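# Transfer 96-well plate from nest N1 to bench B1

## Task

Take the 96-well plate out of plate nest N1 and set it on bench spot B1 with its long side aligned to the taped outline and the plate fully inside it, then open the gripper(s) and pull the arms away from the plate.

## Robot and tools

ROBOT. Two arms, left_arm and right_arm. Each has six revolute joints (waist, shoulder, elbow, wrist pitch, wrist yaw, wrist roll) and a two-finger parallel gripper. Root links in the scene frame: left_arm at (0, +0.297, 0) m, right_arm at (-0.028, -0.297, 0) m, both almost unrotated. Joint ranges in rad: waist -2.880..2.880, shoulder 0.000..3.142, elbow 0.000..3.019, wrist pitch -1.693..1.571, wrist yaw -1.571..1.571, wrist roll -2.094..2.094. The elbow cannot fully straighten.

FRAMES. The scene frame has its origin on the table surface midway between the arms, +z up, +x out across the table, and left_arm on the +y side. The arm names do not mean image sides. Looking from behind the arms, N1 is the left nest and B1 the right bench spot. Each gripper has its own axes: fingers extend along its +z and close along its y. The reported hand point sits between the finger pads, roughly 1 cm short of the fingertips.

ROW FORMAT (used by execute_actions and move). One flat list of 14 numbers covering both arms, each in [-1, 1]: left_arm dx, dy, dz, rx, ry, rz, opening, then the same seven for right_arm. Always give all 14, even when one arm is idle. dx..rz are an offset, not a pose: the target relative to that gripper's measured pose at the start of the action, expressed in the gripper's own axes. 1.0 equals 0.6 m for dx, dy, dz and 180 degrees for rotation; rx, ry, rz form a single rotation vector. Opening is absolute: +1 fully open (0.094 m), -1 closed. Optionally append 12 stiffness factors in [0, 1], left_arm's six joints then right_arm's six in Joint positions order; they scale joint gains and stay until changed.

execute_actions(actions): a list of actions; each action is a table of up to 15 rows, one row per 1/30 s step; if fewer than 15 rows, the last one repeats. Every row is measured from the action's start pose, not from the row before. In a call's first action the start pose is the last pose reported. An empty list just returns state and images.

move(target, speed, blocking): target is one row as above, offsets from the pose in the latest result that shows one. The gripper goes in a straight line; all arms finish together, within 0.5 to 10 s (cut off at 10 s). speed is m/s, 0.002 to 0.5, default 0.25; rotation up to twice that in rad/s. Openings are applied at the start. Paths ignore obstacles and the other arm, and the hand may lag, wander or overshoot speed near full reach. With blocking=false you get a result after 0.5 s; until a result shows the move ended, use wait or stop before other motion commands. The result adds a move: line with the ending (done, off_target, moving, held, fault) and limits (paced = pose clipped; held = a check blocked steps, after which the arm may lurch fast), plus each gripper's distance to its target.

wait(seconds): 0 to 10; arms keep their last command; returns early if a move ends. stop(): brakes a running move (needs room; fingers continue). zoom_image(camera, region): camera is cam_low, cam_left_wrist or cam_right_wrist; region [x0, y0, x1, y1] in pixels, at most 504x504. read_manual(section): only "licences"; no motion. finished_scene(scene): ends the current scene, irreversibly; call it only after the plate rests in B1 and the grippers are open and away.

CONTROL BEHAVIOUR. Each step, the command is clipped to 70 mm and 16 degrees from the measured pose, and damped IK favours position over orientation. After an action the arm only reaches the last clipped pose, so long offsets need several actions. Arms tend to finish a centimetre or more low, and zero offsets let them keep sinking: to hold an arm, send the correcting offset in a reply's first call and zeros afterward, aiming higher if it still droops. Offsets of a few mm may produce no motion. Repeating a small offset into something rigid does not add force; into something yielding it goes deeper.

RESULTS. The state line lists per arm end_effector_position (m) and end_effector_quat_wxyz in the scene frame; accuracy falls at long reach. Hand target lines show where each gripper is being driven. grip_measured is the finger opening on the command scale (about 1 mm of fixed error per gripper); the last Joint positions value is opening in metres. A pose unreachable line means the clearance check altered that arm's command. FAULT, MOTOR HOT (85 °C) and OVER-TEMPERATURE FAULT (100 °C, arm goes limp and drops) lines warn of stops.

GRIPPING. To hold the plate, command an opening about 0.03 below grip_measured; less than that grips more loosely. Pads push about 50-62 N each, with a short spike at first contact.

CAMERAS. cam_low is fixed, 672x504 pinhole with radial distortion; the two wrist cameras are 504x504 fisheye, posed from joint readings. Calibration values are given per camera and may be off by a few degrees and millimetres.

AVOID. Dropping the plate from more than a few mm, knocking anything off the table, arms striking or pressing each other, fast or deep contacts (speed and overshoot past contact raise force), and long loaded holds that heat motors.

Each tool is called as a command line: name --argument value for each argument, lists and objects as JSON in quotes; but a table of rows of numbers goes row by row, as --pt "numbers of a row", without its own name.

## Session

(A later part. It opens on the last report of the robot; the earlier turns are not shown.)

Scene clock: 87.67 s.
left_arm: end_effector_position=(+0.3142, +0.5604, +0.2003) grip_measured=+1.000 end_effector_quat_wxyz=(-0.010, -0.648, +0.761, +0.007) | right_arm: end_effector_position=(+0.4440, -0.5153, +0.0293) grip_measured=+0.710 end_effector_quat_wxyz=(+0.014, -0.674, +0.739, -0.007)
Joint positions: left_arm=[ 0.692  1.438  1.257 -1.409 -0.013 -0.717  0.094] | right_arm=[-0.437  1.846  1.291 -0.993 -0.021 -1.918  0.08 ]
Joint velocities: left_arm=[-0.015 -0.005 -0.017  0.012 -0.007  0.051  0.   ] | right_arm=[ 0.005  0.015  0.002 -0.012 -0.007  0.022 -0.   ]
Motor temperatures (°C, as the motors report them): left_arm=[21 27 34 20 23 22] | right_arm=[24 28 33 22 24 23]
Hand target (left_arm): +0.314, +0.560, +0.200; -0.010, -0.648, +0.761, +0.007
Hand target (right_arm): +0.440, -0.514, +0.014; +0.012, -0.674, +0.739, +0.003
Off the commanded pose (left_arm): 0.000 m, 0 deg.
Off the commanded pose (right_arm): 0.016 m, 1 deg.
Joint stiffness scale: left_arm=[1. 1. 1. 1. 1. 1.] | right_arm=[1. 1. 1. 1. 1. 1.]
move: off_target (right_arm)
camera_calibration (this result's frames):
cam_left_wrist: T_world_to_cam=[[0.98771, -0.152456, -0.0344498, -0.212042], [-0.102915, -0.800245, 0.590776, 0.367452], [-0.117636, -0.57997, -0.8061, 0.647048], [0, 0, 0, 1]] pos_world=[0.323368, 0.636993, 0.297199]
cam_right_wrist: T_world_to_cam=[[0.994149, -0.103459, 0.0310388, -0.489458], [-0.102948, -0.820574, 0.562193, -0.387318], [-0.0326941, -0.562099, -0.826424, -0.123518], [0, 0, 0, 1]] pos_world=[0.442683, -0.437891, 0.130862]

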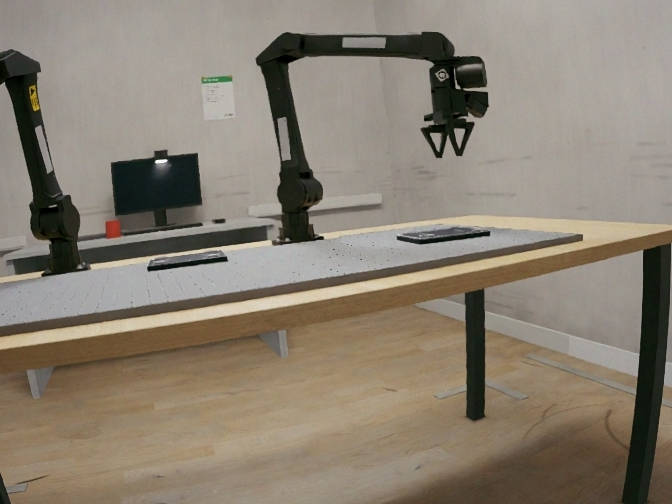

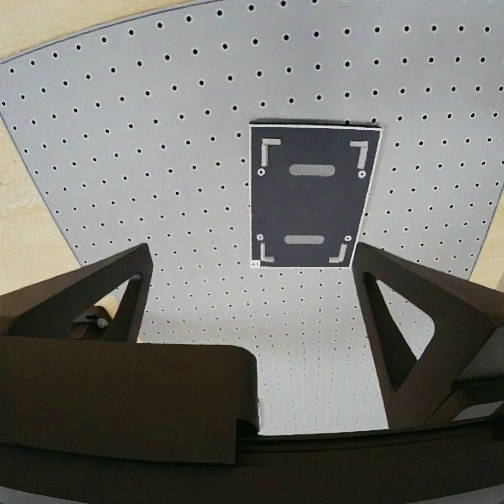

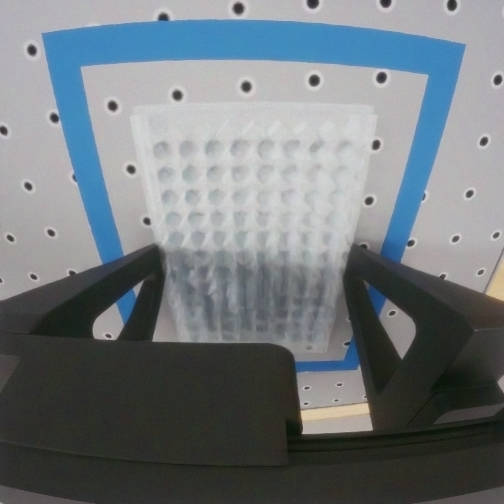

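move --target '[0,0,0,0,0,0,1,-0.002,0.008,0.031,-0.005,-0.003,0,0.665]' --speed 0.03

move --target '[0,0,0,0,0,0,1,0,0,0,0,0,0,1]'

move --target '[0,0,0,0,0,0,1,0.03,-0.12,-0.33,0,0,0,1]' --speed 0.17

Scene clock: 91.83 s.
left_arm: end_effector_position=(+0.3142, +0.5604, +0.2003) grip_measured=+1.000 end_effector_quat_wxyz=(-0.010, -0.648, +0.761, +0.007) | right_arm: end_effector_position=(+0.4441, -0.5154, +0.0288) grip_measured=+0.710 end_effector_quat_wxyz=(+0.015, -0.674, +0.739, -0.007)
Joint positions: left_arm=[ 0.692  1.438  1.257 -1.409 -0.013 -0.717  0.094] | right_arm=[-0.437  1.846  1.29  -0.989 -0.021 -1.918  0.08 ]
Joint velocities: left_arm=[-0.005 -0.015 -0.012  0.002  0.007 -0.022  0.   ] | right_arm=[-0.015  0.005 -0.007 -0.007  0.007 -0.095 -0.001]
Motor temperatures (°C, as the motors report them): left_arm=[21 27 34 20 23 22] | right_arm=[24 28 32 22 24 23]
Hand target (left_arm): +0.314, +0.560, +0.200; -0.010, -0.648, +0.761, +0.007
Hand target (right_arm): +0.439, -0.513, +0.011; +0.012, -0.674, +0.739, +0.002
Off the commanded pose (left_arm): 0.000 m, 0 deg.
Off the commanded pose (right_arm): 0.019 m, 1 deg.
Joint stiffness scale: left_arm=[1. 1. 1. 1. 1. 1.] | right_arm=[1. 1. 1. 1. 1. 1.]
move: off_target (right_arm)
camera_calibration (this result's frames):
cam_left_wrist: T_world_to_cam=[[0.98771, -0.152456, -0.0344498, -0.212042], [-0.102915, -0.800245, 0.590776, 0.367452], [-0.117636, -0.57997, -0.8061, 0.647048], [0, 0, 0, 1]] pos_world=[0.323368, 0.636993, 0.297199]
cam_right_wrist: T_world_to_cam=[[0.994105, -0.103438, 0.0324788, -0.489518], [-0.103724, -0.820209, 0.562582, -0.38654], [-0.0315531, -0.562635, -0.826103, -0.124726], [0, 0, 0, 1]] pos_world=[0.442603, -0.437853, 0.130323]

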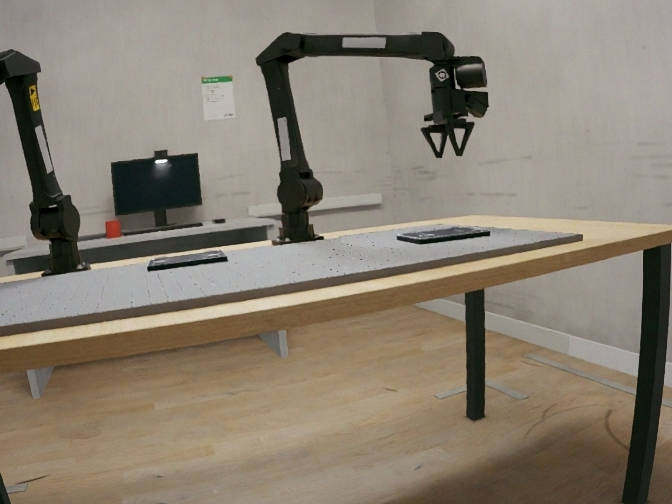

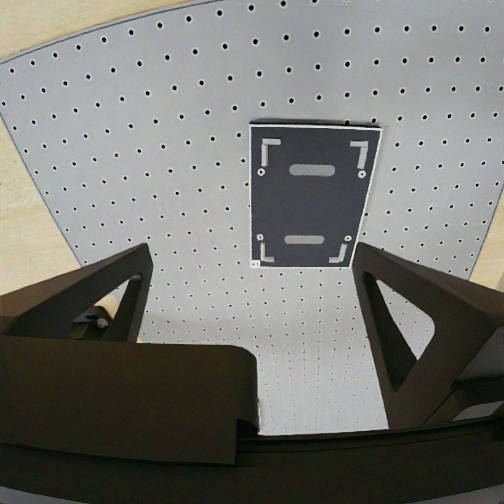

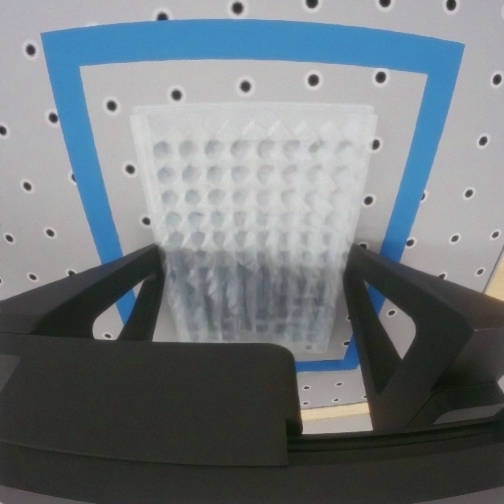

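Scene clock: 92.33 s.
left_arm: end_effector_position=(+0.3142, +0.5604, +0.2003) grip_measured=+1.000 end_effector_quat_wxyz=(-0.010, -0.648, +0.761, +0.007) | right_arm: end_effector_position=(+0.4441, -0.5154, +0.0290) grip_measured=+0.999 end_effector_quat_wxyz=(+0.015, -0.674, +0.739, -0.007)
Joint positions: left_arm=[ 0.692  1.438  1.257 -1.409 -0.013 -0.717  0.094] | right_arm=[-0.437  1.846  1.29  -0.989 -0.021 -1.918  0.094]
Joint velocities: left_arm=[-0.005 -0.005  0.022 -0.002  0.022  0.022  0.   ] | right_arm=[-0.015  0.005 -0.007 -0.012  0.007  0.037 -0.   ]
Motor temperatures (°C, as the motors report them): left_arm=[21 27 34 20 23 22] | right_arm=[24 28 32 22 24 23]
Hand target (left_arm): +0.314, +0.560, +0.200; -0.010, -0.648, +0.761, +0.007
Hand target (right_arm): +0.444, -0.515, +0.029; +0.014, -0.674, +0.739, -0.007
Off the commanded pose (left_arm): 0.000 m, 0 deg.
Off the commanded pose (right_arm): 0.000 m, 0 deg.
Joint stiffness scale: left_arm=[1. 1. 1. 1. 1. 1.] | right_arm=[1. 1. 1. 1. 1. 1.]
move: done
camera_calibration (this result's frames):
cam_left_wrist: T_world_to_cam=[[0.98771, -0.152456, -0.0344498, -0.212042], [-0.102915, -0.800245, 0.590776, 0.367452], [-0.117636, -0.57997, -0.8061, 0.647048], [0, 0, 0, 1]] pos_world=[0.323368, 0.636993, 0.297199]
cam_right_wrist: T_world_to_cam=[[0.994094, -0.103433, 0.0328388, -0.489563], [-0.103919, -0.820117, 0.56268, -0.386526], [-0.0312679, -0.562769, -0.826023, -0.124775], [0, 0, 0, 1]] pos_world=[0.442603, -0.437853, 0.1305]

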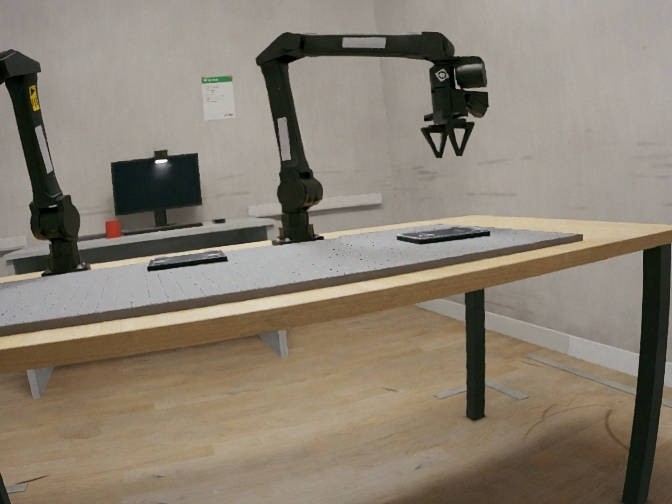

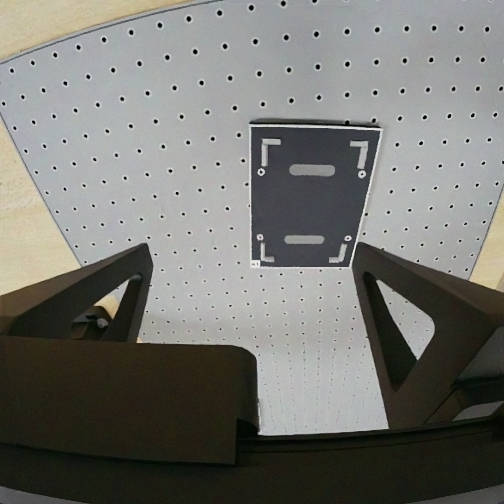

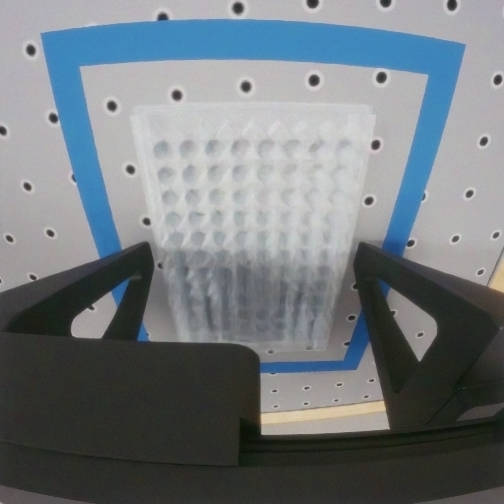

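Scene clock: 94.30 s.
left_arm: end_effector_position=(+0.3142, +0.5604, +0.2003) grip_measured=+1.000 end_effector_quat_wxyz=(-0.010, -0.648, +0.761, +0.007) | right_arm: end_effector_position=(+0.4992, -0.5413, +0.2264) grip_measured=+1.000 end_effector_quat_wxyz=(+0.014, -0.674, +0.739, -0.007)
Joint positions: left_arm=[ 0.692  1.438  1.257 -1.409 -0.013 -0.717  0.094] | right_arm=[-0.437  1.857  1.85  -1.541 -0.021 -1.918  0.094]
Joint velocities: left_arm=[-0.005  0.015 -0.017  0.002 -0.051  0.007  0.   ] | right_arm=[-0.015 -0.015  0.027 -0.012 -0.051  0.081  0.   ]
Motor temperatures (°C, as the motors report them): left_arm=[21 27 34 20 23 22] | right_arm=[24 28 33 22 24 23]
Hand target (left_arm): +0.314, +0.560, +0.200; -0.010, -0.648, +0.761, +0.007
Hand target (right_arm): +0.508, -0.544, +0.228; +0.015, -0.674, +0.739, -0.008
Off the commanded pose (left_arm): 0.000 m, 0 deg.
Off the commanded pose (right_arm): 0.009 m, 0 deg.
Joint stiffness scale: left_arm=[1. 1. 1. 1. 1. 1.] | right_arm=[1. 1. 1. 1. 1. 1.]
move: done
camera_calibration (this result's frames):
cam_left_wrist: T_world_to_cam=[[0.98771, -0.152456, -0.0344498, -0.212042], [-0.102915, -0.800245, 0.590776, 0.367452], [-0.117636, -0.57997, -0.8061, 0.647048], [0, 0, 0, 1]] pos_world=[0.323368, 0.636993, 0.297199]
cam_right_wrist: T_world_to_cam=[[0.994139, -0.103454, 0.0313988, -0.553227], [-0.103142, -0.820483, 0.56229, -0.513594], [-0.0324088, -0.562233, -0.826344, 0.02632], [0, 0, 0, 1]] pos_world=[0.497865, -0.463831, 0.327909]

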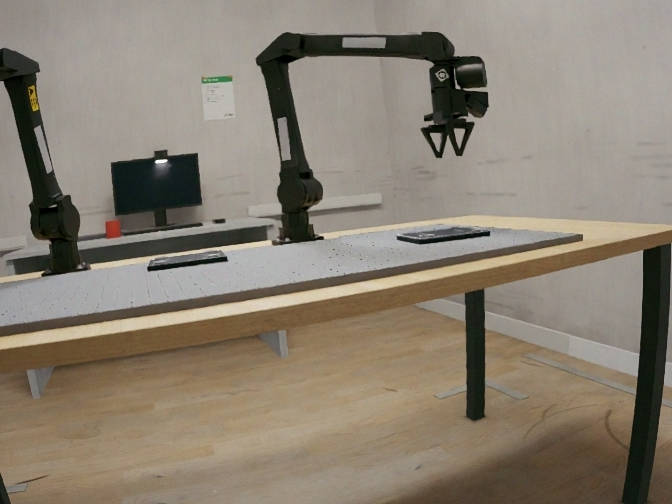

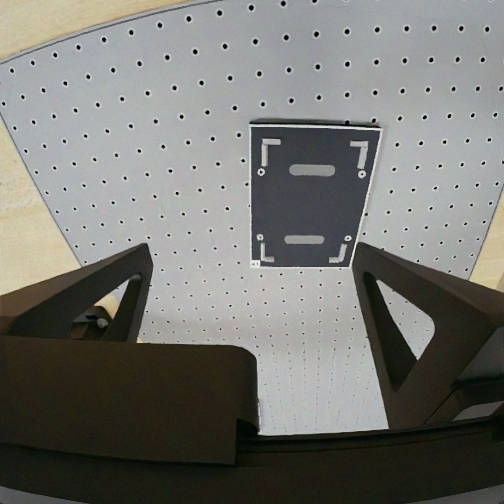

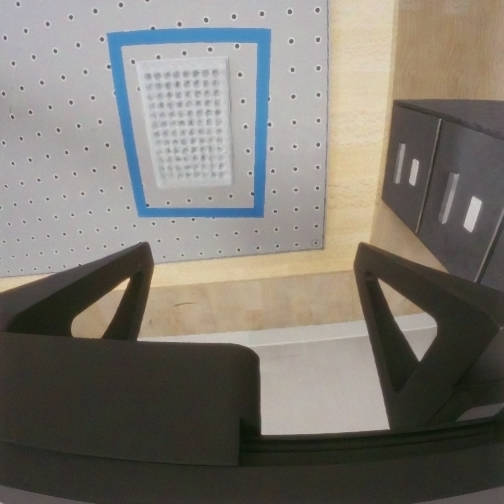

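finished_scene --scene 2

The scene is finished: the task was done.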